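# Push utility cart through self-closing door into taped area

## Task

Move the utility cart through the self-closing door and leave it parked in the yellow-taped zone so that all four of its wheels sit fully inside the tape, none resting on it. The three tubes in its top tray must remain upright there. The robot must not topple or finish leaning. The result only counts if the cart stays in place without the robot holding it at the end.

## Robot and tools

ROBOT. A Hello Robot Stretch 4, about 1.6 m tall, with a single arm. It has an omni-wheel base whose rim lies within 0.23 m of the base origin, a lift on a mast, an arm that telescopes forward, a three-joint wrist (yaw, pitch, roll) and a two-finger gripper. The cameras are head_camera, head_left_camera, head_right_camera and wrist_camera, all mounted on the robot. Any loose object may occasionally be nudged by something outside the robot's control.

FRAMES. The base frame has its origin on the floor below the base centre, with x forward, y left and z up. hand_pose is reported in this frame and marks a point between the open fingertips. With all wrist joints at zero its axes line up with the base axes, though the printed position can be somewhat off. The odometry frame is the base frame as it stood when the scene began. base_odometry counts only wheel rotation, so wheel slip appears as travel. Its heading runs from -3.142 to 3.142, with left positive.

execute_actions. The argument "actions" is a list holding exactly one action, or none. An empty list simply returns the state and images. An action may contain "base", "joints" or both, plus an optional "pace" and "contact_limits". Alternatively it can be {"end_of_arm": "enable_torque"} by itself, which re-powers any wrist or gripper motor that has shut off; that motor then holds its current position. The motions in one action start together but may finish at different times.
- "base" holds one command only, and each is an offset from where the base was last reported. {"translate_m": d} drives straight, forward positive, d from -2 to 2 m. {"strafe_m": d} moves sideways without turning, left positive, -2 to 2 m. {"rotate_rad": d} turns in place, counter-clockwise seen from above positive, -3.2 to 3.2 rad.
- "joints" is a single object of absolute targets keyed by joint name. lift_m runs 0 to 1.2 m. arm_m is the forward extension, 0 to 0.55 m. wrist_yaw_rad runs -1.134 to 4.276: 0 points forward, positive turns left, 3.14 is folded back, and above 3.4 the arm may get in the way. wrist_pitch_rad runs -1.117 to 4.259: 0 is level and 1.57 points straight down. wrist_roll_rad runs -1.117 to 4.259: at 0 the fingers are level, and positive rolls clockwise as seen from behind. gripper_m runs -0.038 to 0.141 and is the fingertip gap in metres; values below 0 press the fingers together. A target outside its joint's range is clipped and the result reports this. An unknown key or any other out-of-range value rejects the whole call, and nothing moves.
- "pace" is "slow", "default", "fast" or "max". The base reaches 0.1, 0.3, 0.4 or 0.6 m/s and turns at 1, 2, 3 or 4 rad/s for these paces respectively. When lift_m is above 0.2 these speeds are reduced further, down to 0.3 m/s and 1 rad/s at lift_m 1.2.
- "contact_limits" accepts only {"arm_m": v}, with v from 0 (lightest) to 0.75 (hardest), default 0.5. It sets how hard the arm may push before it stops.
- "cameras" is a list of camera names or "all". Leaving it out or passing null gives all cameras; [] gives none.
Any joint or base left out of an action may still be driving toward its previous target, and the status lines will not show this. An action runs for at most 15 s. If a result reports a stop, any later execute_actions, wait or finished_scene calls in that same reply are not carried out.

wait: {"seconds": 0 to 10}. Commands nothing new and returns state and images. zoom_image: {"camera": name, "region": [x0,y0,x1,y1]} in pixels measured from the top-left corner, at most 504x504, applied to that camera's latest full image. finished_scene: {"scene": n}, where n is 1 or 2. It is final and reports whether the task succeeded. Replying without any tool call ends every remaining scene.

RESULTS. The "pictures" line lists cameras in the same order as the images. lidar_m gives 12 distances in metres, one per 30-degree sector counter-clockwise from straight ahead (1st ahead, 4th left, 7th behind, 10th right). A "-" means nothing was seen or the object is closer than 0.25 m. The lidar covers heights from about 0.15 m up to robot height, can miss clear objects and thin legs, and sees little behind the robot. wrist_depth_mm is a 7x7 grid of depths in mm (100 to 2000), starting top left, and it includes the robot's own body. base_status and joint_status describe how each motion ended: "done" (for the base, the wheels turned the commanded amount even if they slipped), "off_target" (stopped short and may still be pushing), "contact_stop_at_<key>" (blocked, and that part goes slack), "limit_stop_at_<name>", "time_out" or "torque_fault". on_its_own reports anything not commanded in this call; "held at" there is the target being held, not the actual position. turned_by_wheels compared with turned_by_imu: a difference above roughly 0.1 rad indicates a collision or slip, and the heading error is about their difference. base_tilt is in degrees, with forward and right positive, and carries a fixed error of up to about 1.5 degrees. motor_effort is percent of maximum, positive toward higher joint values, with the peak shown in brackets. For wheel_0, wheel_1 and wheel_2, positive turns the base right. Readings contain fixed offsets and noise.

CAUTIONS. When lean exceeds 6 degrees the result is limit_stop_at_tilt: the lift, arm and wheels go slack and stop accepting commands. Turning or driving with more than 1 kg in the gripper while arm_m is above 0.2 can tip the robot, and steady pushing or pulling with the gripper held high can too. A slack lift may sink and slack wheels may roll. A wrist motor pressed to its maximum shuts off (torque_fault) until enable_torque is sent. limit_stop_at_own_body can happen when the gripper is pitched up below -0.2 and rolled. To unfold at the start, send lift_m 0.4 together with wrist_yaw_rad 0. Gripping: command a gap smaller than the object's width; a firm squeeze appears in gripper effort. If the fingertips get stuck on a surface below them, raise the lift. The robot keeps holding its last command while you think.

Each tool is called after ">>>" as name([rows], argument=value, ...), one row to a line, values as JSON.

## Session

>>> execute_actions([
  {"joints":{"lift_m":1.0,"wrist_pitch_rad":1.57,"wrist_yaw_rad":1.57,"gripper_m":0.08}},
])

Scene clock: 3.80 s.
base_odometry: x=+0.000 y=+0.000 heading=+0.000 (m, m, rad; odometry frame)
turned_by_wheels: +0.000 (rad since the last result)
turned_by_imu: -0.001 (rad since the last result)
base_tilt: forward=-0.9 right=+0.2 (deg)
lidar_m: 1.30 1.95 1.79 1.15 0.73 0.69 0.73 0.74 0.69 0.71 0.91 1.30
base_status: not commanded
joint_positions: lift_m=+1.000 arm_m=+0.002 wrist_yaw_rad=+1.571 wrist_pitch_rad=+1.570 wrist_roll_rad=+0.016 gripper_m=+0.080
joint_status: all done
motor_effort: lift_m=+21(21) arm_m=-1(1) wrist_yaw_rad=-3(8) wrist_pitch_rad=+1(0) wrist_roll_rad=-2(0) gripper_m=+0(3) wheel_0=+0(0) wheel_1=+0(0) wheel_2=+0(0) (%)
hand_pose: x=+0.2599 y=+0.0003 z=+0.8895 quat_wxyz=(+0.504, -0.496, +0.504, +0.496) (m; base frame)
wrist_depth_mm: 1098 1078 1098 1118 1098 1118 1098 / 1118 1118 1118 1118 1098 1098 1098 / 1118 1118 904 1138 1118 1118 1078 / 1160 1098 904 1118 1098 1118 1118 / 1138 917 904 1138 1138 1118 1138 / 484 1138 1118 1138 1182 1138 1138 / 1078 1160 1160 - 1138 1160 1118
pictures: head_camera, head_left_camera, head_right_camera, wrist_camera
Images, in order (width x height): head_camera 420x560, head_left_camera 420x672, head_right_camera 420x672, wrist_camera 616x392.

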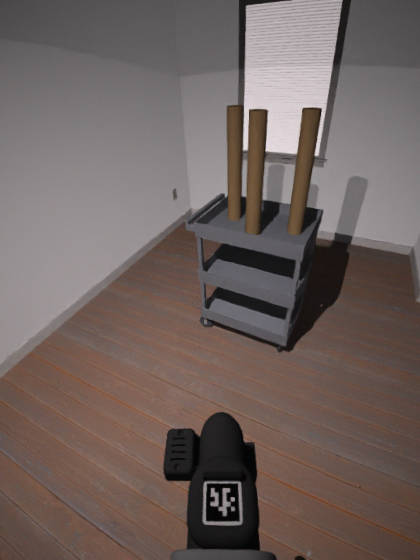

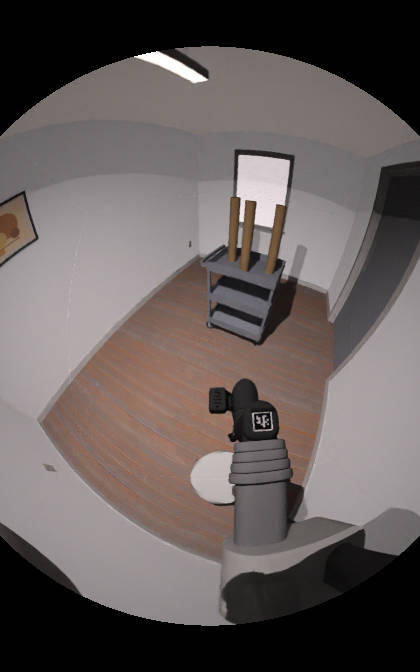

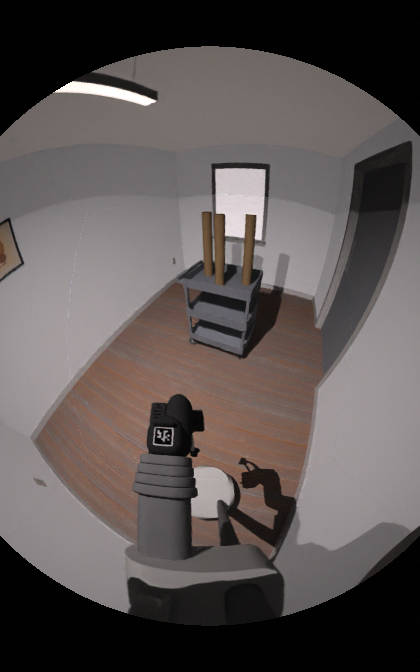

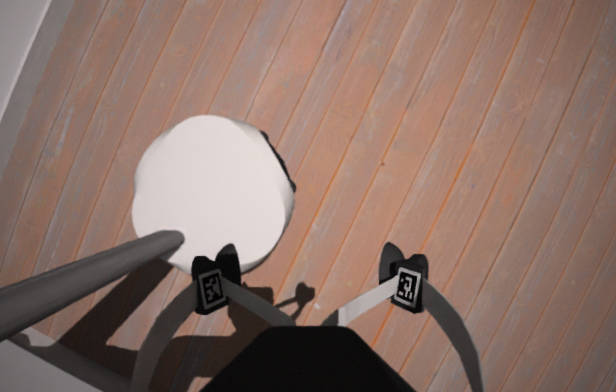

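>>> execute_actions([
  {"base":{"rotate_rad":-0.63}},
], cameras=[])

>>> execute_actions([
  {"base":{"translate_m":1.55}},
], cameras=["head_right_camera"])

>>> execute_actions([
  {"base":{"rotate_rad":1.75}},
])

Scene clock: 9.60 s.
base_odometry: x=+0.000 y=+0.000 heading=-0.630 (m, m, rad; odometry frame)
turned_by_wheels: -0.630 (rad since the last result)
turned_by_imu: -0.628 (rad since the last result)
base_tilt: forward=-0.8 right=+0.4 (deg)
lidar_m: 1.79 1.30 2.03 1.78 1.32 0.78 0.69 0.71 0.76 0.66 0.68 0.86
base_status: done
joint_positions: lift_m=+1.000 arm_m=+0.002 wrist_yaw_rad=+1.570 wrist_pitch_rad=+1.570 wrist_roll_rad=+0.016 gripper_m=+0.080
joint_status: not commanded
motor_effort: lift_m=+20(21) arm_m=+0(1) wrist_yaw_rad=-4(3) wrist_pitch_rad=+0(1) wrist_roll_rad=-1(0) gripper_m=-3(4) wheel_0=+2(7) wheel_1=+1(5) wheel_2=+0(2) (%)
hand_pose: x=+0.2599 y=+0.0002 z=+0.8896 quat_wxyz=(+0.504, -0.496, +0.504, +0.496) (m; base frame)
wrist_depth_mm: 1118 1098 1078 1078 1098 1118 1098 / 1118 1118 1138 1098 1098 1078 1118 / 1118 1118 917 1098 1118 1118 1098 / 1160 1138 917 1138 1138 1138 1118 / 1138 904 931 1138 1098 1138 1118 / 488 1160 1160 1160 1138 1138 1160 / 1118 1182 1160 - 1182 1138 1118
pictures: none
No camera images: the call's "cameras" was empty. Leave "cameras" out to get every camera's image.

Scene clock: 16.23 s.
base_odometry: x=+1.253 y=-0.913 heading=-0.630 (m, m, rad; odometry frame)
turned_by_wheels: +0.000 (rad since the last result)
turned_by_imu: -0.005 (rad since the last result)
base_tilt: forward=-0.8 right=+0.3 (deg)
lidar_m: 0.89 1.52 0.48 0.44 0.43 2.53 2.24 0.69 0.45 0.45 0.45 0.57
base_status: done
joint_positions: lift_m=+1.000 arm_m=+0.002 wrist_yaw_rad=+1.570 wrist_pitch_rad=+1.570 wrist_roll_rad=+0.016 gripper_m=+0.080
joint_status: not commanded
motor_effort: lift_m=+20(20) arm_m=+0(1) wrist_yaw_rad=-3(3) wrist_pitch_rad=+0(1) wrist_roll_rad=+1(0) gripper_m=-7(4) wheel_0=+0(6) wheel_1=-1(6) wheel_2=+1(9) (%)
hand_pose: x=+0.2599 y=+0.0002 z=+0.8896 quat_wxyz=(+0.504, -0.496, +0.504, +0.496) (m; base frame)
wrist_depth_mm: 1118 960 1098 1118 1098 1078 1078 / 1118 1118 1098 1118 1118 1118 1098 / 1118 1118 917 1118 1118 1118 1098 / 1138 1138 931 1118 1138 1098 1118 / 1160 891 931 1160 1118 1138 1118 / 488 1160 1160 1138 1025 1042 866 / 1098 991 1160 - 904 788 741
pictures: head_right_camera
Images, in order (width x height): head_right_camera 420x672.

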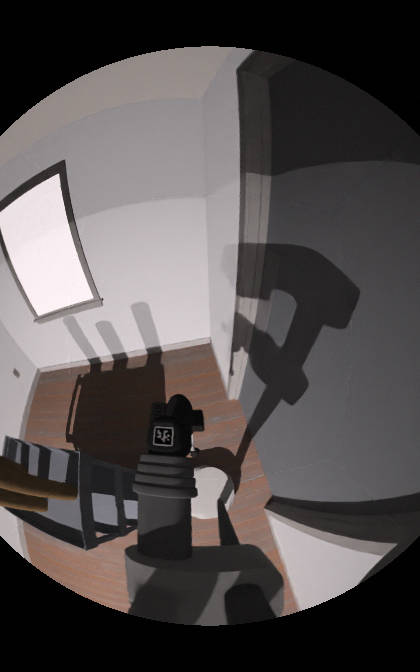

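Scene clock: 18.60 s.
base_odometry: x=+1.253 y=-0.913 heading=+1.120 (m, m, rad; odometry frame)
turned_by_wheels: +1.750 (rad since the last result)
turned_by_imu: +1.741 (rad since the last result)
base_tilt: forward=-0.9 right=+0.3 (deg)
lidar_m: 0.44 0.47 2.33 1.66 0.56 0.46 0.45 0.47 0.69 1.43 1.56 0.47
base_status: done
joint_positions: lift_m=+1.000 arm_m=+0.002 wrist_yaw_rad=+1.570 wrist_pitch_rad=+1.570 wrist_roll_rad=+0.016 gripper_m=+0.080
joint_status: not commanded
motor_effort: lift_m=+19(19) arm_m=-1(1) wrist_yaw_rad=-2(3) wrist_pitch_rad=+0(0) wrist_roll_rad=+0(0) gripper_m=-2(1) wheel_0=-1(7) wheel_1=+0(5) wheel_2=+0(7) (%)
hand_pose: x=+0.2599 y=+0.0002 z=+0.8897 quat_wxyz=(+0.504, -0.496, +0.504, +0.496) (m; base frame)
wrist_depth_mm: 917 1078 1098 1098 1118 1078 307 / 931 1138 1118 1098 1118 634 307 / 1025 1118 904 1138 976 640 310 / 1025 1138 904 1138 991 647 310 / 960 917 931 1118 960 654 307 / 488 1160 1138 1138 603 647 303 / 1008 1182 1160 - 1138 554 297
pictures: head_camera, head_left_camera, head_right_camera, wrist_camera
Images, in order (width x height): head_camera 420x560, head_left_camera 420x672, head_right_camera 420x672, wrist_camera 616x392.

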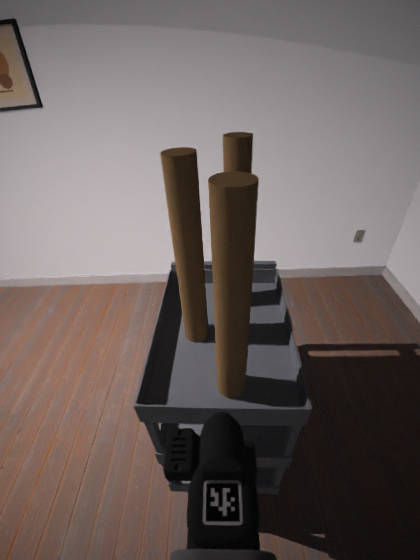

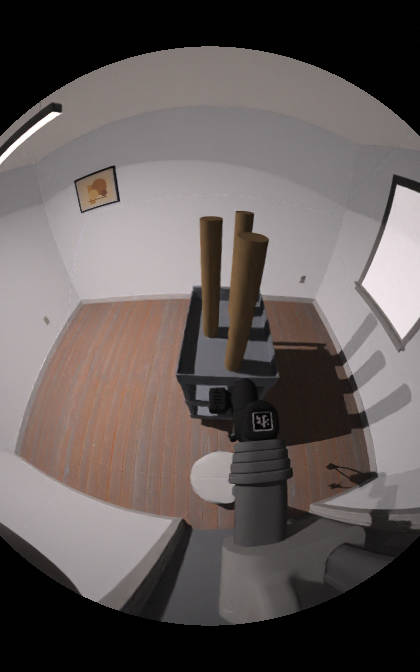

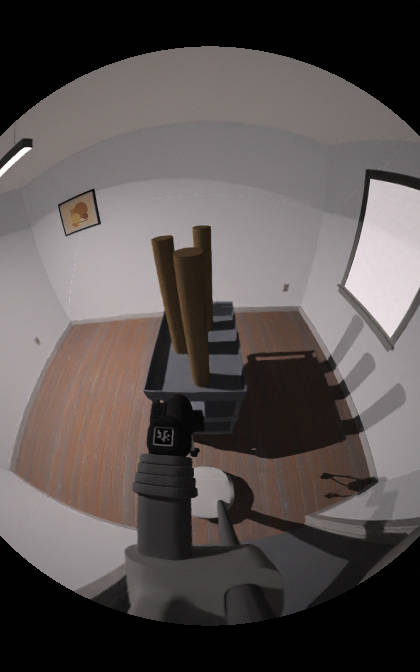

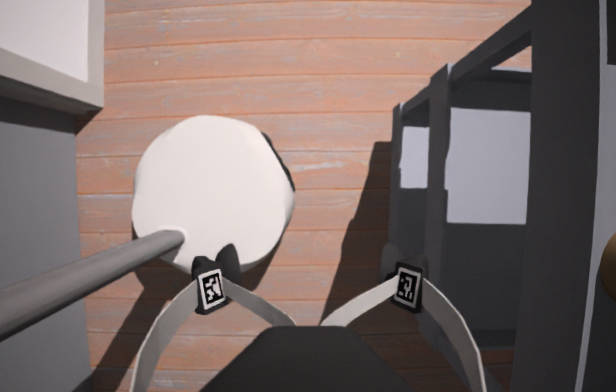

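>>> execute_actions([
  {"base":{"rotate_rad":0.27},"joints":{"wrist_roll_rad":0.3,"gripper_m":0.06}},
], cameras=[])

>>> execute_actions([
  {"joints":{"arm_m":0.23}},
], cameras=["wrist_camera","head_camera"])

Scene clock: 22.37 s.
base_odometry: x=+1.253 y=-0.913 heading=+1.390 (m, m, rad; odometry frame)
turned_by_wheels: +0.270 (rad since the last result)
turned_by_imu: +0.267 (rad since the last result)
base_tilt: forward=-0.9 right=+0.4 (deg)
lidar_m: 0.43 2.44 2.22 0.82 0.46 0.45 0.45 0.54 0.84 1.48 1.74 0.44
base_status: done
joint_positions: lift_m=+1.000 arm_m=+0.002 wrist_yaw_rad=+1.570 wrist_pitch_rad=+1.570 wrist_roll_rad=+0.299 gripper_m=+0.060
joint_status: all done
motor_effort: lift_m=+19(19) arm_m=-1(1) wrist_yaw_rad=-3(3) wrist_pitch_rad=+0(0) wrist_roll_rad=+0(3) gripper_m=+0(2) wheel_0=-1(5) wheel_1=-1(3) wheel_2=+0(5) (%)
hand_pose: x=+0.2599 y=+0.0002 z=+0.8897 quat_wxyz=(+0.569, -0.419, +0.569, +0.420) (m; base frame)
wrist_depth_mm: 917 1118 1078 1118 1098 1118 1078 / 904 1118 1138 1118 1098 1118 320 / 960 1118 1118 1118 1138 640 322 / 1042 1138 931 1118 991 647 324 / 1025 1138 904 1138 976 647 322 / 1025 759 198 1138 201 654 317 / 496 504 1160 - 1160 627 312
pictures: none
No camera images: the call's "cameras" was empty. Leave "cameras" out to get every camera's image.

Scene clock: 24.17 s.
base_odometry: x=+1.253 y=-0.913 heading=+1.390 (m, m, rad; odometry frame)
turned_by_wheels: +0.000 (rad since the last result)
turned_by_imu: -0.001 (rad since the last result)
base_tilt: forward=-0.9 right=+0.3 (deg)
lidar_m: 0.44 2.45 2.23 0.84 0.45 0.46 0.46 0.54 0.84 1.49 1.73 0.44
base_status: not commanded
joint_positions: lift_m=+1.000 arm_m=+0.229 wrist_yaw_rad=+1.570 wrist_pitch_rad=+1.570 wrist_roll_rad=+0.299 gripper_m=+0.060
joint_status: all done
motor_effort: lift_m=+19(19) arm_m=+5(5) wrist_yaw_rad=-2(3) wrist_pitch_rad=+0(1) wrist_roll_rad=+1(1) gripper_m=-2(1) wheel_0=-1(1) wheel_1=-1(1) wheel_2=+0(0) (%)
hand_pose: x=+0.4874 y=+0.0002 z=+0.8897 quat_wxyz=(+0.569, -0.419, +0.569, +0.420) (m; base frame)
wrist_depth_mm: 1098 1098 1098 1098 1078 1078 1078 / 1098 1118 1118 1138 1118 1118 1078 / 1138 1118 1118 322 319 317 317 / 1138 917 1138 324 320 322 320 / 1118 931 946 324 324 322 324 / 1160 917 198 327 202 325 325 / 1160 1182 1138 - 330 327 329
pictures: head_camera, wrist_camera
Images, in order (width x height): head_camera 420x560, wrist_camera 616x392.

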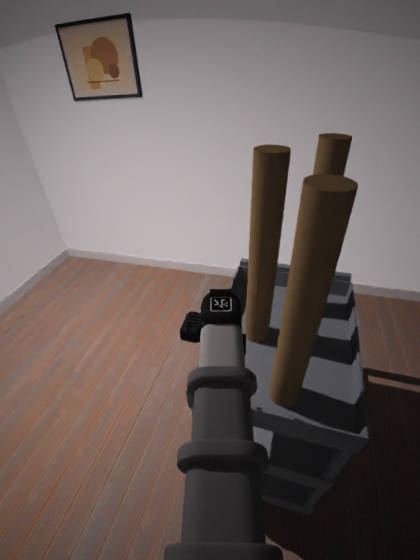

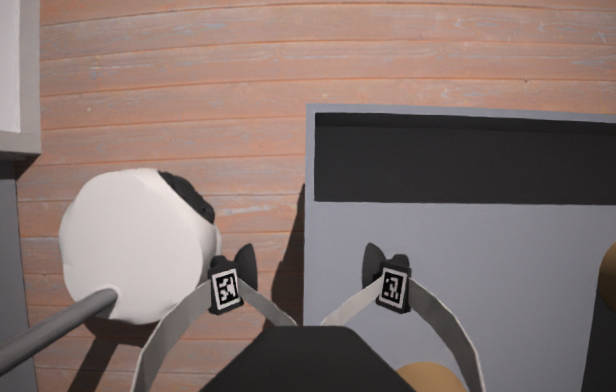

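>>> execute_actions([
  {"joints":{"lift_m":0.935}},
], cameras=[])

>>> execute_actions([
  {"joints":{"gripper_m":-0.03}},
], cameras=[])

>>> execute_actions([
  {"base":{"translate_m":-0.3},"joints":{"arm_m":0.12},"pace":"slow"},
], cameras=[])

>>> execute_actions([
  {"base":{"rotate_rad":-0.22},"joints":{"wrist_roll_rad":0.05},"pace":"slow"},
], cameras=["wrist_camera"])

>>> execute_actions([
  {"base":{"translate_m":-0.6},"pace":"slow"},
])

Scene clock: 33.53 s.
base_odometry: x=+1.253 y=-0.913 heading=+1.390 (m, m, rad; odometry frame)
turned_by_wheels: +0.000 (rad since the last result)
turned_by_imu: -0.002 (rad since the last result)
base_tilt: forward=-0.8 right=+0.3 (deg)
lidar_m: 0.44 2.44 2.23 0.81 0.46 0.45 0.44 0.54 0.84 1.50 1.72 0.44
base_status: not commanded
joint_positions: lift_m=+0.935 arm_m=+0.229 wrist_yaw_rad=+1.570 wrist_pitch_rad=+1.570 wrist_roll_rad=+0.299 gripper_m=+0.060
joint_status: all done
motor_effort: lift_m=+16(16) arm_m=+5(5) wrist_yaw_rad=-2(2) wrist_pitch_rad=+0(0) wrist_roll_rad=+3(1) gripper_m=+1(2) wheel_0=-1(1) wheel_1=-1(1) wheel_2=+0(0) (%)
hand_pose: x=+0.4874 y=+0.0002 z=+0.8249 quat_wxyz=(+0.569, -0.419, +0.569, +0.420) (m; base frame)
wrist_depth_mm: 1060 1042 1042 1042 1042 1042 1025 / 1042 1042 1042 1042 223 216 1025 / 1060 1042 1060 256 254 253 254 / 1060 854 1060 257 256 255 256 / 854 854 931 259 258 258 258 / 854 854 198 259 201 260 259 / 1098 1078 1098 - 262 262 262
pictures: none
No camera images: the call's "cameras" was empty. Leave "cameras" out to get every camera's image.

Scene clock: 35.13 s.
base_odometry: x=+1.253 y=-0.913 heading=+1.390 (m, m, rad; odometry frame)
turned_by_wheels: +0.000 (rad since the last result)
turned_by_imu: -0.001 (rad since the last result)
base_tilt: forward=-0.8 right=+0.3 (deg)
lidar_m: 0.45 2.41 2.22 0.83 0.44 0.44 0.45 0.52 0.85 1.50 1.74 0.43
base_status: not commanded
joint_positions: lift_m=+0.935 arm_m=+0.229 wrist_yaw_rad=+1.570 wrist_pitch_rad=+1.570 wrist_roll_rad=+0.300 gripper_m=-0.029
joint_status: all done
motor_effort: lift_m=+23(23) arm_m=+4(5) wrist_yaw_rad=-3(3) wrist_pitch_rad=+1(0) wrist_roll_rad=+1(3) gripper_m=-22(18) wheel_0=-1(1) wheel_1=-1(1) wheel_2=+0(0) (%)
hand_pose: x=+0.4875 y=+0.0003 z=+0.8244 quat_wxyz=(+0.569, -0.419, +0.569, +0.420) (m; base frame)
wrist_depth_mm: 1042 1042 1042 1042 1008 1042 1008 / 1042 1042 1042 1042 223 213 1008 / 1042 1060 1060 250 249 247 247 / 1060 831 1060 254 253 251 250 / 866 854 1060 253 252 253 251 / 866 866 183 190 184 253 254 / 1098 1078 1098 - 257 257 255
pictures: none
No camera images: the call's "cameras" was empty. Leave "cameras" out to get every camera's image.

Scene clock: 39.40 s.
base_odometry: x=+1.199 y=-1.208 heading=+1.390 (m, m, rad; odometry frame)
turned_by_wheels: +0.000 (rad since the last result)
turned_by_imu: +0.001 (rad since the last result)
base_tilt: forward=-0.9 right=+0.4 (deg)
lidar_m: 0.36 2.66 2.32 0.34 0.25 - 0.25 0.26 0.51 1.44 0.47 0.36
base_status: done
joint_positions: lift_m=+0.935 arm_m=+0.121 wrist_yaw_rad=+1.573 wrist_pitch_rad=+1.568 wrist_roll_rad=+0.298 gripper_m=-0.029
joint_status: all done
motor_effort: lift_m=+22(23) arm_m=-5(9) wrist_yaw_rad=-10(8) wrist_pitch_rad=+5(14) wrist_roll_rad=+5(5) gripper_m=-17(23) wheel_0=+0(8) wheel_1=-1(11) wheel_2=+3(16) (%)
hand_pose: x=+0.3792 y=+0.0009 z=+0.8245 quat_wxyz=(+0.569, -0.420, +0.568, +0.421) (m; base frame)
wrist_depth_mm: 661 960 1025 1060 1025 1025 1008 / 691 960 1042 235 222 241 249 / 798 1042 1042 253 253 253 253 / 798 842 854 256 256 255 253 / 798 854 854 231 258 256 255 / 768 842 184 202 186 259 259 / 564 1060 1078 - 259 259 258
pictures: none
No camera images: the call's "cameras" was empty. Leave "cameras" out to get every camera's image.

Scene clock: 40.63 s.
base_odometry: x=+1.199 y=-1.208 heading=+1.171 (m, m, rad; odometry frame)
turned_by_wheels: -0.219 (rad since the last result)
turned_by_imu: -0.218 (rad since the last result)
base_tilt: forward=-0.9 right=+0.3 (deg)
lidar_m: 0.33 0.36 2.38 0.35 0.25 0.25 - 0.25 0.37 0.64 1.53 0.41
base_status: done
joint_positions: lift_m=+0.935 arm_m=+0.121 wrist_yaw_rad=+1.573 wrist_pitch_rad=+1.567 wrist_roll_rad=+0.048 gripper_m=-0.029
joint_status: all done
motor_effort: lift_m=+22(22) arm_m=-4(5) wrist_yaw_rad=-12(16) wrist_pitch_rad=+9(35) wrist_roll_rad=+5(5) gripper_m=-19(22) wheel_0=+3(11) wheel_1=+3(9) wheel_2=+6(10) (%)
hand_pose: x=+0.3790 y=+0.0014 z=+0.8245 quat_wxyz=(+0.512, -0.487, +0.510, +0.490) (m; base frame)
wrist_depth_mm: 691 917 1060 1042 1025 200 209 / 778 1042 1042 215 245 249 249 / 788 842 1078 254 253 251 252 / 809 842 854 255 255 254 253 / 750 866 854 222 256 255 254 / 854 1078 185 202 185 257 256 / 866 1098 1078 - 260 258 260
pictures: wrist_camera
Images, in order (width x height): wrist_camera 616x392.

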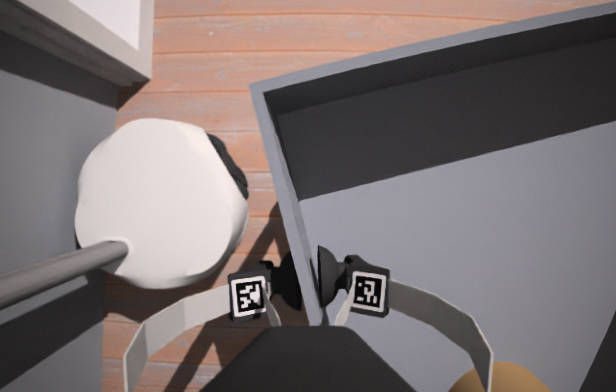

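Scene clock: 47.90 s.
base_odometry: x=+0.966 y=-1.760 heading=+1.171 (m, m, rad; odometry frame)
turned_by_wheels: +0.000 (rad since the last result)
turned_by_imu: -0.040 (rad since the last result)
base_tilt: forward=-0.9 right=+0.3 (deg)
lidar_m: 0.33 0.38 0.25 - 0.25 0.25 0.46 1.82 1.49 1.44 0.78 0.40
base_status: done
joint_positions: lift_m=+0.935 arm_m=+0.121 wrist_yaw_rad=+1.572 wrist_pitch_rad=+1.573 wrist_roll_rad=+0.048 gripper_m=-0.029
joint_status: not commanded
motor_effort: lift_m=+22(21) arm_m=-4(4) wrist_yaw_rad=-7(12) wrist_pitch_rad=-9(12) wrist_roll_rad=+6(4) gripper_m=-22(24) wheel_0=-6(15) wheel_1=+0(9) wheel_2=+3(13) (%)
hand_pose: x=+0.3790 y=-0.0006 z=+0.8245 quat_wxyz=(+0.511, -0.489, +0.512, +0.487) (m; base frame)
wrist_depth_mm: 421 466 544 668 1025 1025 1025 / 559 661 788 216 226 251 249 / 866 854 1042 252 253 252 251 / 1078 854 842 255 255 254 253 / 854 854 878 249 257 257 256 / 1118 1098 184 200 185 258 258 / 1098 1098 1078 - 262 260 262
pictures: head_camera, head_left_camera, head_right_camera, wrist_camera
Images, in order (width x height): head_camera 420x560, head_left_camera 420x672, head_right_camera 420x672, wrist_camera 616x392.

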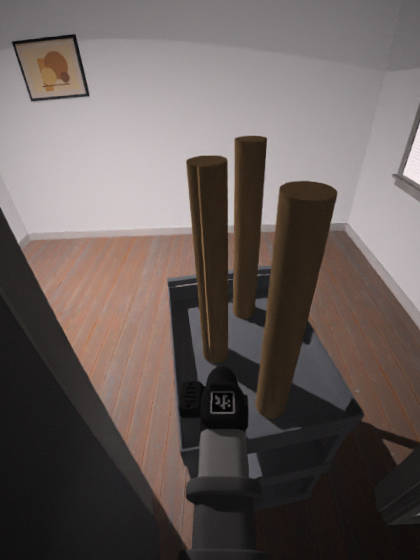

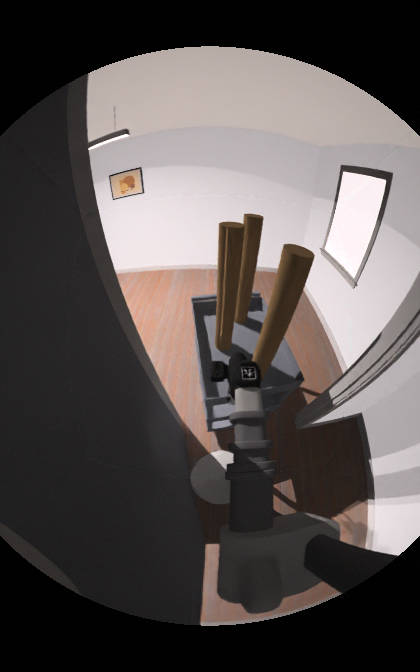

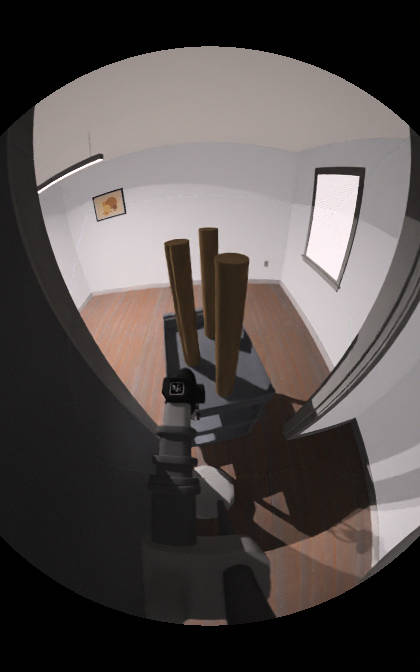

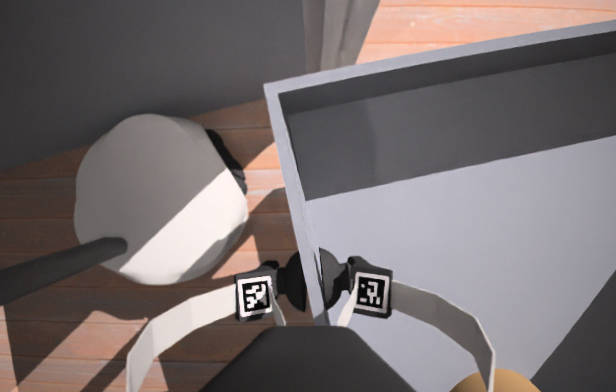

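>>> execute_actions([
  {"base":{"translate_m":-1.25},"joints":{"arm_m":0.06},"pace":"slow"},
])

action 0: "base": translate_m = -1.25 would last too long for one action: at the pace "slow" translate_m can be at most 0.766 in either direction: name a faster pace, or command the rest in another action

>>> execute_actions([
  {"base":{"translate_m":-0.7},"joints":{"arm_m":0.06},"pace":"slow"},
], cameras=["wrist_camera"])

>>> execute_actions([
  {"base":{"translate_m":-0.55},"pace":"slow"},
])

Scene clock: 60.60 s.
base_odometry: x=+0.693 y=-2.405 heading=+1.171 (m, m, rad; odometry frame)
turned_by_wheels: +0.000 (rad since the last result)
turned_by_imu: -0.003 (rad since the last result)
base_tilt: forward=-1.0 right=+0.3 (deg)
lidar_m: 0.28 0.29 0.25 2.28 1.49 1.09 1.01 1.07 1.49 1.46 0.48 0.32
base_status: done
joint_positions: lift_m=+0.935 arm_m=+0.061 wrist_yaw_rad=+1.570 wrist_pitch_rad=+1.574 wrist_roll_rad=+0.048 gripper_m=-0.030
joint_status: all done
motor_effort: lift_m=+22(22) arm_m=-6(9) wrist_yaw_rad=-2(6) wrist_pitch_rad=-12(11) wrist_roll_rad=+6(5) gripper_m=-21(21) wheel_0=-5(11) wheel_1=-1(7) wheel_2=+2(9) (%)
hand_pose: x=+0.3193 y=-0.0010 z=+0.8245 quat_wxyz=(+0.511, -0.488, +0.513, +0.487) (m; base frame)
wrist_depth_mm: 366 379 415 449 477 508 544 / 1042 1060 627 559 239 222 241 / 1060 842 831 254 255 253 252 / 1078 842 842 258 256 255 254 / 1060 854 854 258 258 257 257 / 1098 1118 182 199 186 258 257 / 1098 1098 1098 - 263 262 260
pictures: wrist_camera
Images, in order (width x height): wrist_camera 616x392.

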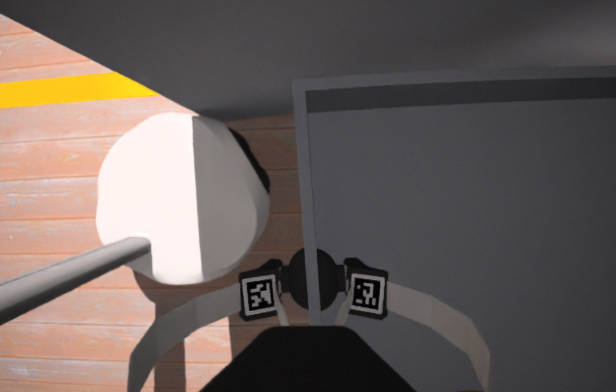

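Scene clock: 67.37 s.
base_odometry: x=+0.479 y=-2.911 heading=+1.170 (m, m, rad; odometry frame)
turned_by_wheels: +0.000 (rad since the last result)
turned_by_imu: -0.003 (rad since the last result)
base_tilt: forward=-0.9 right=+0.4 (deg)
lidar_m: 0.29 0.34 2.28 2.00 0.74 0.49 0.48 0.52 0.71 1.44 0.40 0.32
base_status: done
joint_positions: lift_m=+0.935 arm_m=+0.061 wrist_yaw_rad=+1.567 wrist_pitch_rad=+1.576 wrist_roll_rad=+0.050 gripper_m=-0.030
joint_status: not commanded
motor_effort: lift_m=+21(22) arm_m=-6(6) wrist_yaw_rad=+6(9) wrist_pitch_rad=-18(37) wrist_roll_rad=-1(5) gripper_m=-13(20) wheel_0=-5(10) wheel_1=-1(6) wheel_2=+1(8) (%)
hand_pose: x=+0.3193 y=-0.0019 z=+0.8245 quat_wxyz=(+0.512, -0.488, +0.515, +0.485) (m; base frame)
wrist_depth_mm: 1042 1042 1042 1025 1042 1008 1025 / 1042 1042 1042 1042 218 1025 1025 / 1042 842 854 1060 255 254 252 / 1060 866 842 1042 256 255 255 / 1042 854 854 259 258 258 257 / 1042 1078 182 191 185 262 260 / 1098 1078 1098 - 263 263 262
pictures: head_camera, head_left_camera, head_right_camera, wrist_camera
Images, in order (width x height): head_camera 420x560, head_left_camera 420x672, head_right_camera 420x672, wrist_camera 616x392.

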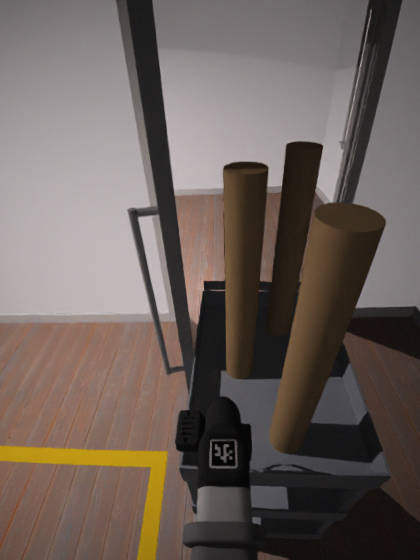

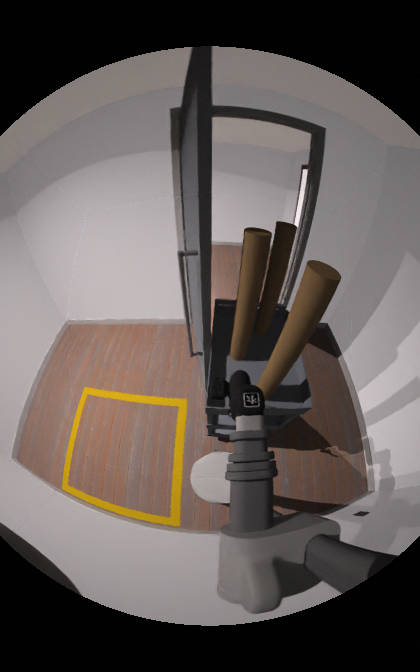

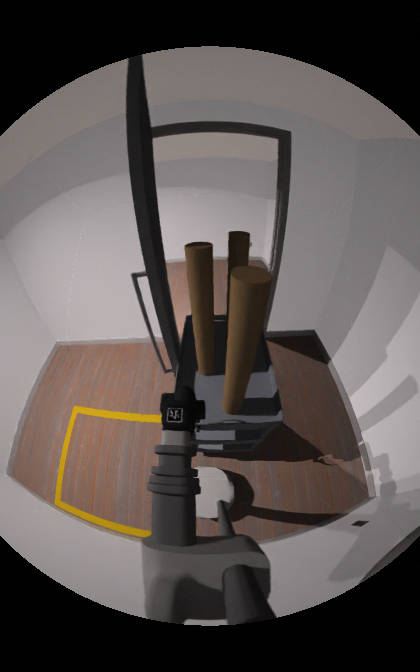

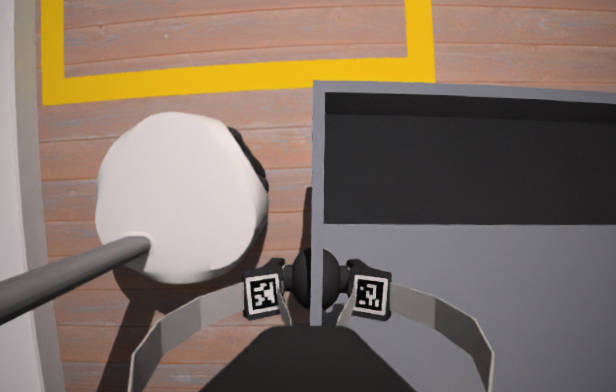

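Back further, then alternate strafe/rotate.

>>> execute_actions([
  {"base":{"translate_m":-0.2},"pace":"slow"},
], cameras=[])

>>> execute_actions([
  {"base":{"strafe_m":0.35},"joints":{"wrist_roll_rad":0.4},"pace":"slow"},
], cameras=["head_left_camera"])

>>> execute_actions([
  {"base":{"rotate_rad":-0.7},"joints":{"wrist_roll_rad":-0.2,"arm_m":0.1},"pace":"slow"},
], cameras=[])

>>> execute_actions([
  {"base":{"rotate_rad":-0.75},"joints":{"wrist_roll_rad":-0.8,"arm_m":0.14},"pace":"slow"},
])

Scene clock: 75.17 s.
base_odometry: x=+0.401 y=-3.095 heading=+1.170 (m, m, rad; odometry frame)
turned_by_wheels: -0.001 (rad since the last result)
turned_by_imu: -0.003 (rad since the last result)
base_tilt: forward=-0.8 right=+0.3 (deg)
lidar_m: 0.31 0.35 2.41 1.24 0.44 0.29 0.28 0.30 0.42 1.15 0.41 0.32
base_status: done
joint_positions: lift_m=+0.935 arm_m=+0.061 wrist_yaw_rad=+1.567 wrist_pitch_rad=+1.575 wrist_roll_rad=+0.051 gripper_m=-0.030
joint_status: not commanded
motor_effort: lift_m=+21(21) arm_m=-6(5) wrist_yaw_rad=+6(7) wrist_pitch_rad=-16(18) wrist_roll_rad=-3(3) gripper_m=-18(15) wheel_0=-6(8) wheel_1=-3(4) wheel_2=-1(5) (%)
hand_pose: x=+0.3193 y=-0.0017 z=+0.8245 quat_wxyz=(+0.512, -0.487, +0.515, +0.485) (m; base frame)
wrist_depth_mm: 878 1008 1008 1025 1008 1008 1025 / 878 1025 1042 1025 218 1025 1025 / 866 842 842 1042 254 253 253 / 866 854 842 1098 257 256 255 / 820 854 854 258 258 258 257 / 809 1078 182 199 185 260 260 / 831 1042 1098 - 265 262 263
pictures: none
No camera images: the call's "cameras" was empty. Leave "cameras" out to get every camera's image.

Scene clock: 79.83 s.
base_odometry: x=+0.079 y=-2.958 heading=+1.169 (m, m, rad; odometry frame)
turned_by_wheels: -0.001 (rad since the last result)
turned_by_imu: -0.003 (rad since the last result)
base_tilt: forward=-0.8 right=+0.3 (deg)
lidar_m: 0.26 1.88 2.03 1.25 0.44 0.29 0.28 0.27 0.43 1.17 0.25 0.25
base_status: done
joint_positions: lift_m=+0.935 arm_m=+0.061 wrist_yaw_rad=+1.565 wrist_pitch_rad=+1.573 wrist_roll_rad=+0.403 gripper_m=-0.029
joint_status: all done
motor_effort: lift_m=+20(22) arm_m=-5(5) wrist_yaw_rad=+13(15) wrist_pitch_rad=-8(25) wrist_roll_rad=-7(11) gripper_m=-21(20) wheel_0=-4(10) wheel_1=-1(7) wheel_2=-4(3) (%)
hand_pose: x=+0.3191 y=-0.0011 z=+0.8246 quat_wxyz=(+0.591, -0.389, +0.591, +0.388) (m; base frame)
wrist_depth_mm: 1025 1060 1025 1025 1025 1042 1042 / 1060 1042 1042 1042 1025 1042 1025 / 1025 1060 1042 1060 229 250 1025 / 960 866 854 917 256 256 256 / 878 842 854 229 258 257 257 / 788 854 186 203 183 260 262 / 732 580 1078 - 263 263 262
pictures: head_left_camera
Images, in order (width x height): head_left_camera 420x672.

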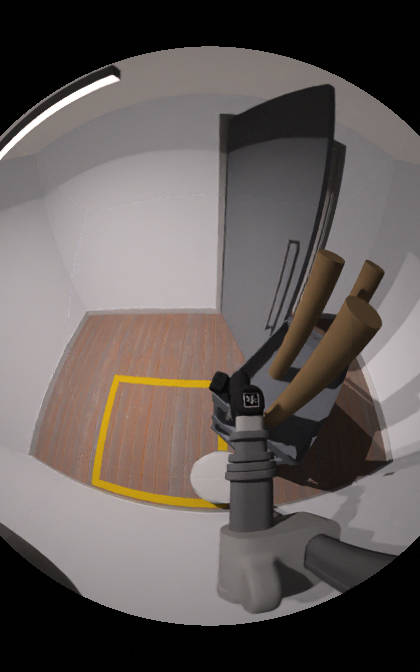

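Scene clock: 82.23 s.
base_odometry: x=+0.079 y=-2.959 heading=+0.469 (m, m, rad; odometry frame)
turned_by_wheels: -0.700 (rad since the last result)
turned_by_imu: -0.692 (rad since the last result)
base_tilt: forward=-0.9 right=+0.4 (deg)
lidar_m: 0.33 0.33 1.80 2.14 1.92 0.56 0.34 0.27 0.30 0.36 0.73 0.37
base_status: done
joint_positions: lift_m=+0.935 arm_m=+0.100 wrist_yaw_rad=+1.569 wrist_pitch_rad=+1.569 wrist_roll_rad=-0.199 gripper_m=-0.030
joint_status: all done
motor_effort: lift_m=+19(22) arm_m=+2(17) wrist_yaw_rad=+0(19) wrist_pitch_rad=+3(63) wrist_roll_rad=-3(23) gripper_m=-17(23) wheel_0=+0(19) wheel_1=+1(9) wheel_2=+1(4) (%)
hand_pose: x=+0.3580 y=+0.0004 z=+0.8247 quat_wxyz=(+0.449, -0.546, +0.448, +0.547) (m; base frame)
wrist_depth_mm: 1060 1042 1025 1042 1025 1025 1008 / 1042 1060 1060 1042 1025 1042 1025 / 1025 831 842 1060 255 253 252 / 676 842 866 258 256 256 255 / 820 1008 1078 257 258 257 258 / 750 917 185 191 184 258 258 / 691 788 1078 - 262 262 260
pictures: none
No camera images: the call's "cameras" was empty. Leave "cameras" out to get every camera's image.

Scene clock: 84.23 s.
base_odometry: x=+0.079 y=-2.959 heading=-0.280 (m, m, rad; odometry frame)
turned_by_wheels: -0.749 (rad since the last result)
turned_by_imu: -0.745 (rad since the last result)
base_tilt: forward=-0.8 right=+0.3 (deg)
lidar_m: 0.28 0.30 0.59 1.78 1.96 1.93 0.82 0.37 0.30 0.28 0.33 0.50
base_status: done
joint_positions: lift_m=+0.935 arm_m=+0.139 wrist_yaw_rad=+1.574 wrist_pitch_rad=+1.568 wrist_roll_rad=-0.803 gripper_m=-0.029
joint_status: all done
motor_effort: lift_m=+20(20) arm_m=+4(7) wrist_yaw_rad=-12(13) wrist_pitch_rad=+5(27) wrist_roll_rad=+7(11) gripper_m=-20(16) wheel_0=+2(10) wheel_1=+2(5) wheel_2=+3(9) (%)
hand_pose: x=+0.3977 y=+0.0009 z=+0.8246 quat_wxyz=(+0.265, -0.656, +0.263, +0.656) (m; base frame)
wrist_depth_mm: 559 854 831 1042 1025 235 250 / 878 831 831 226 252 250 250 / 741 931 854 255 254 252 251 / 627 904 1060 258 255 254 253 / 549 750 1078 228 256 256 254 / 488 591 183 202 186 256 255 / 436 504 741 - 259 260 257
pictures: head_camera, head_left_camera, head_right_camera, wrist_camera
Images, in order (width x height): head_camera 420x560, head_left_camera 420x672, head_right_camera 420x672, wrist_camera 616x392.

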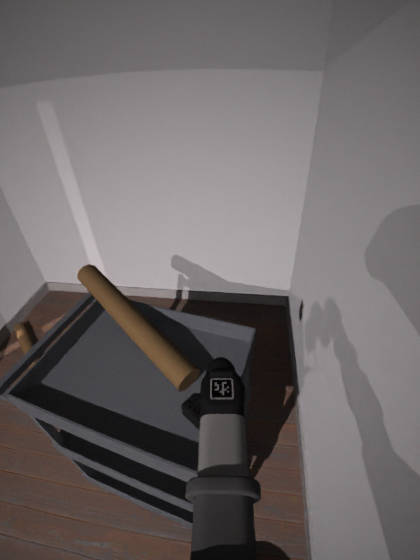

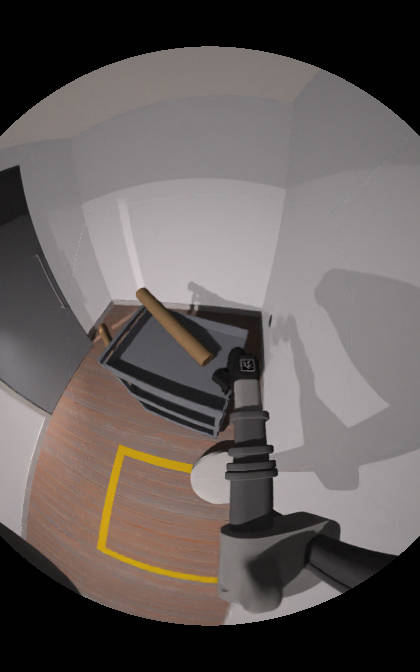

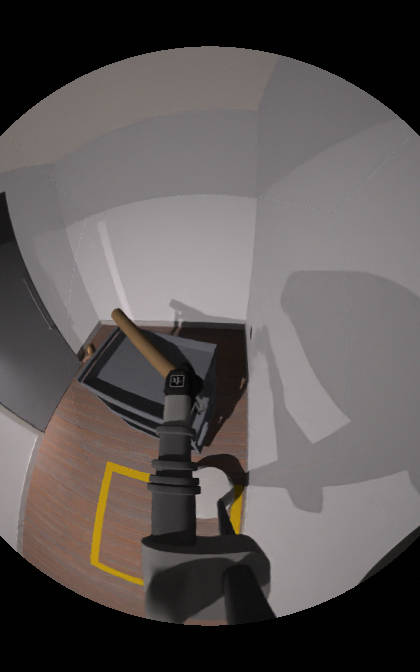

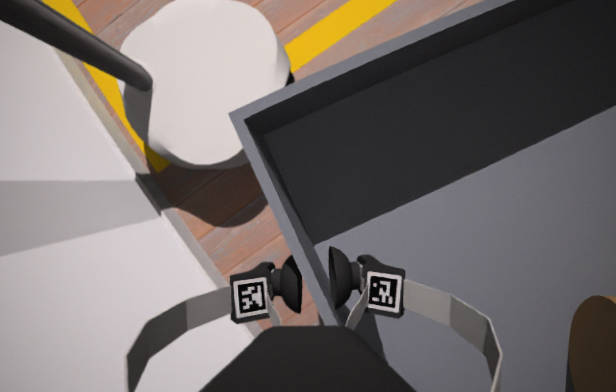

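>>> execute_actions([
  {"base":{"strafe_m":0.3},"pace":"slow"},
], cameras=[])

>>> execute_actions([
  {"base":{"translate_m":-0.5},"joints":{"wrist_roll_rad":-0.4},"pace":"slow"},
], cameras=[])

>>> execute_actions([
  {"base":{"translate_m":-0.6},"joints":{"wrist_roll_rad":0},"pace":"slow"},
], cameras=[])

>>> execute_actions([
  {"joints":{"gripper_m":0.12}},
], cameras=[])

>>> execute_actions([
  {"joints":{"lift_m":1.12,"wrist_yaw_rad":0}},
])

Scene clock: 93.23 s.
base_odometry: x=+0.162 y=-2.670 heading=-0.281 (m, m, rad; odometry frame)
turned_by_wheels: +0.000 (rad since the last result)
turned_by_imu: -0.005 (rad since the last result)
base_tilt: forward=-0.9 right=+0.4 (deg)
lidar_m: 0.32 0.37 1.49 1.49 1.66 1.95 1.67 0.78 0.60 0.59 0.66 0.51
base_status: done
joint_positions: lift_m=+0.935 arm_m=+0.139 wrist_yaw_rad=+1.567 wrist_pitch_rad=+1.574 wrist_roll_rad=-0.799 gripper_m=-0.030
joint_status: not commanded
motor_effort: lift_m=+21(20) arm_m=+4(4) wrist_yaw_rad=+6(13) wrist_pitch_rad=-12(26) wrist_roll_rad=-2(6) gripper_m=-18(24) wheel_0=-5(10) wheel_1=+2(4) wheel_2=-2(4) (%)
hand_pose: x=+0.3977 y=-0.0012 z=+0.8246 quat_wxyz=(+0.266, -0.655, +0.268, +0.654) (m; base frame)
wrist_depth_mm: 564 842 820 1042 1025 1008 1008 / 1078 842 831 1042 1025 1025 1008 / 1060 1060 831 256 252 250 252 / 1078 1078 1060 259 255 253 252 / 960 1078 1078 257 257 255 254 / 842 1025 185 200 183 256 257 / 759 891 1078 - 260 258 257
pictures: none
No camera images: the call's "cameras" was empty. Leave "cameras" out to get every camera's image.

Scene clock: 99.53 s.
base_odometry: x=-0.319 y=-2.532 heading=-0.281 (m, m, rad; odometry frame)
turned_by_wheels: +0.000 (rad since the last result)
turned_by_imu: +0.000 (rad since the last result)
base_tilt: forward=-0.9 right=+0.3 (deg)
lidar_m: 0.36 0.44 1.59 1.54 1.69 1.41 1.39 0.70 0.54 0.53 0.58 0.46
base_status: done
joint_positions: lift_m=+0.935 arm_m=+0.140 wrist_yaw_rad=+1.569 wrist_pitch_rad=+1.568 wrist_roll_rad=-0.399 gripper_m=-0.030
joint_status: all done
motor_effort: lift_m=+20(20) arm_m=+2(3) wrist_yaw_rad=+0(14) wrist_pitch_rad=+5(17) wrist_roll_rad=+0(8) gripper_m=-18(22) wheel_0=-3(7) wheel_1=-2(4) wheel_2=+3(14) (%)
hand_pose: x=+0.3980 y=+0.0006 z=+0.8246 quat_wxyz=(+0.392, -0.588, +0.391, +0.589) (m; base frame)
wrist_depth_mm: 1060 1025 1025 1042 1025 1025 1042 / 1025 831 831 1042 1042 1025 1042 / 707 842 842 1060 256 254 254 / 1078 854 931 1098 258 256 256 / 1098 1098 1078 259 258 258 258 / 931 1098 182 191 186 262 259 / 798 878 1098 - 263 263 262
pictures: none
No camera images: the call's "cameras" was empty. Leave "cameras" out to get every camera's image.

Scene clock: 106.80 s.
base_odometry: x=-0.895 y=-2.366 heading=-0.281 (m, m, rad; odometry frame)
turned_by_wheels: -0.001 (rad since the last result)
turned_by_imu: -0.002 (rad since the last result)
base_tilt: forward=-0.9 right=+0.4 (deg)
lidar_m: 0.37 2.13 1.68 1.62 1.03 0.81 0.80 0.57 0.47 0.46 0.51 0.40
base_status: done
joint_positions: lift_m=+0.935 arm_m=+0.140 wrist_yaw_rad=+1.568 wrist_pitch_rad=+1.574 wrist_roll_rad=+0.000 gripper_m=-0.030
joint_status: all done
motor_effort: lift_m=+19(20) arm_m=+2(2) wrist_yaw_rad=+3(11) wrist_pitch_rad=-13(13) wrist_roll_rad=-1(11) gripper_m=-16(15) wheel_0=-6(7) wheel_1=-2(4) wheel_2=+0(12) (%)
hand_pose: x=+0.3980 y=-0.0013 z=+0.8246 quat_wxyz=(+0.500, -0.500, +0.502, +0.498) (m; base frame)
wrist_depth_mm: 1060 1025 1025 1025 1025 1042 1042 / 1042 1042 1042 1025 1025 1042 1060 / 1078 831 1025 256 254 255 254 / 1060 854 854 258 257 257 256 / 854 854 1078 223 260 259 258 / 1078 1078 182 199 185 262 262 / 931 931 1078 - 264 264 263
pictures: none
No camera images: the call's "cameras" was empty. Leave "cameras" out to get every camera's image.

Scene clock: 109.07 s.
base_odometry: x=-0.895 y=-2.366 heading=-0.281 (m, m, rad; odometry frame)
turned_by_wheels: +0.000 (rad since the last result)
turned_by_imu: -0.001 (rad since the last result)
base_tilt: forward=-0.9 right=+0.3 (deg)
lidar_m: 0.37 2.08 1.64 1.64 1.04 0.82 0.79 0.60 0.49 0.43 0.52 0.40
base_status: not commanded
joint_positions: lift_m=+0.935 arm_m=+0.140 wrist_yaw_rad=+1.569 wrist_pitch_rad=+1.570 wrist_roll_rad=+0.000 gripper_m=+0.120
joint_status: all done
motor_effort: lift_m=+18(19) arm_m=+2(2) wrist_yaw_rad=+0(4) wrist_pitch_rad=-1(13) wrist_roll_rad=-1(1) gripper_m=+0(14) wheel_0=-4(6) wheel_1=-1(2) wheel_2=+0(0) (%)
hand_pose: x=+0.3980 y=+0.0000 z=+0.8248 quat_wxyz=(+0.501, -0.499, +0.500, +0.500) (m; base frame)
wrist_depth_mm: 1042 1025 1042 1060 1008 991 1008 / 1078 1060 1025 1060 1042 1042 1025 / 1060 831 1060 254 253 253 253 / 1078 842 854 1078 256 257 255 / 854 842 1098 1078 259 256 257 / 1078 1098 1078 189 260 258 258 / 960 1008 1098 - 262 262 260
pictures: none
No camera images: the call's "cameras" was empty. Leave "cameras" out to get every camera's image.

Scene clock: 110.93 s.
base_odometry: x=-0.895 y=-2.366 heading=-0.281 (m, m, rad; odometry frame)
turned_by_wheels: +0.000 (rad since the last result)
turned_by_imu: -0.001 (rad since the last result)
base_tilt: forward=-0.9 right=+0.3 (deg)
lidar_m: 0.36 2.09 1.66 1.62 1.04 0.81 0.79 0.57 0.46 0.45 0.51 0.40
base_status: not commanded
joint_positions: lift_m=+1.120 arm_m=+0.140 wrist_yaw_rad=+0.001 wrist_pitch_rad=+1.570 wrist_roll_rad=+0.000 gripper_m=+0.120
joint_status: all done
motor_effort: lift_m=+21(23) arm_m=+2(2) wrist_yaw_rad=-3(8) wrist_pitch_rad=-1(1) wrist_roll_rad=-2(1) gripper_m=-3(0) wheel_0=-3(3) wheel_1=-1(1) wheel_2=+0(0) (%)
hand_pose: x=+0.3108 y=-0.0874 z=+1.0095 quat_wxyz=(+0.707, +0.000, +0.707, +0.000) (m; base frame)
wrist_depth_mm: 1255 1205 436 433 436 430 399 / 1229 1255 436 436 439 436 402 / 1229 1229 442 439 436 433 517 / 1229 1255 1255 1281 1229 931 640 / 1308 1255 1025 1025 1255 831 621 / 1281 1308 1060 1060 1229 732 585 / 1308 1281 1308 - 1281 750 580
pictures: head_camera, head_left_camera, head_right_camera, wrist_camera
Images, in order (width x height): head_camera 420x560, head_left_camera 420x672, head_right_camera 420x672, wrist_camera 616x392.

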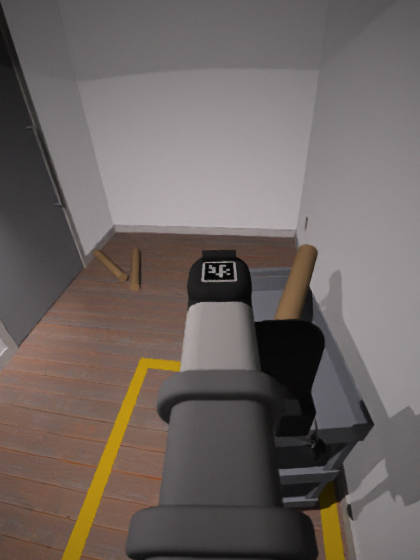

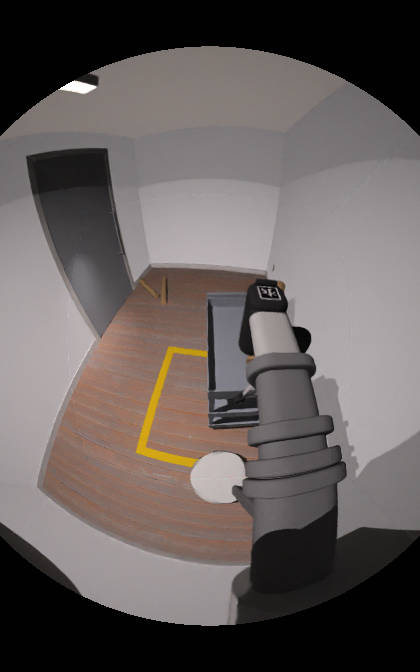

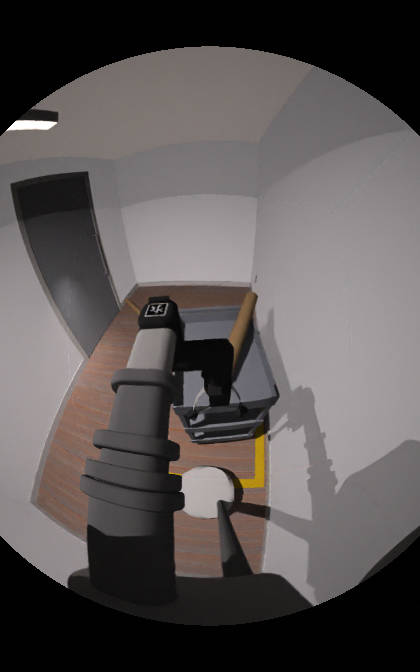

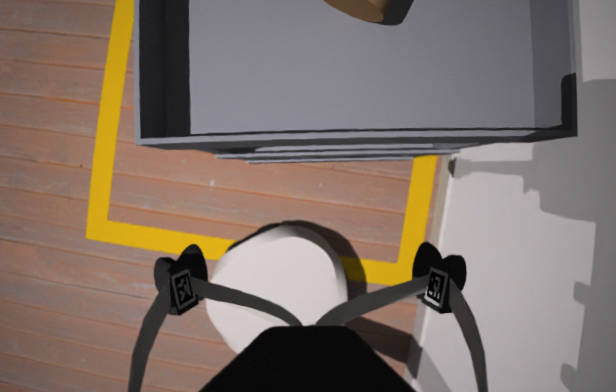

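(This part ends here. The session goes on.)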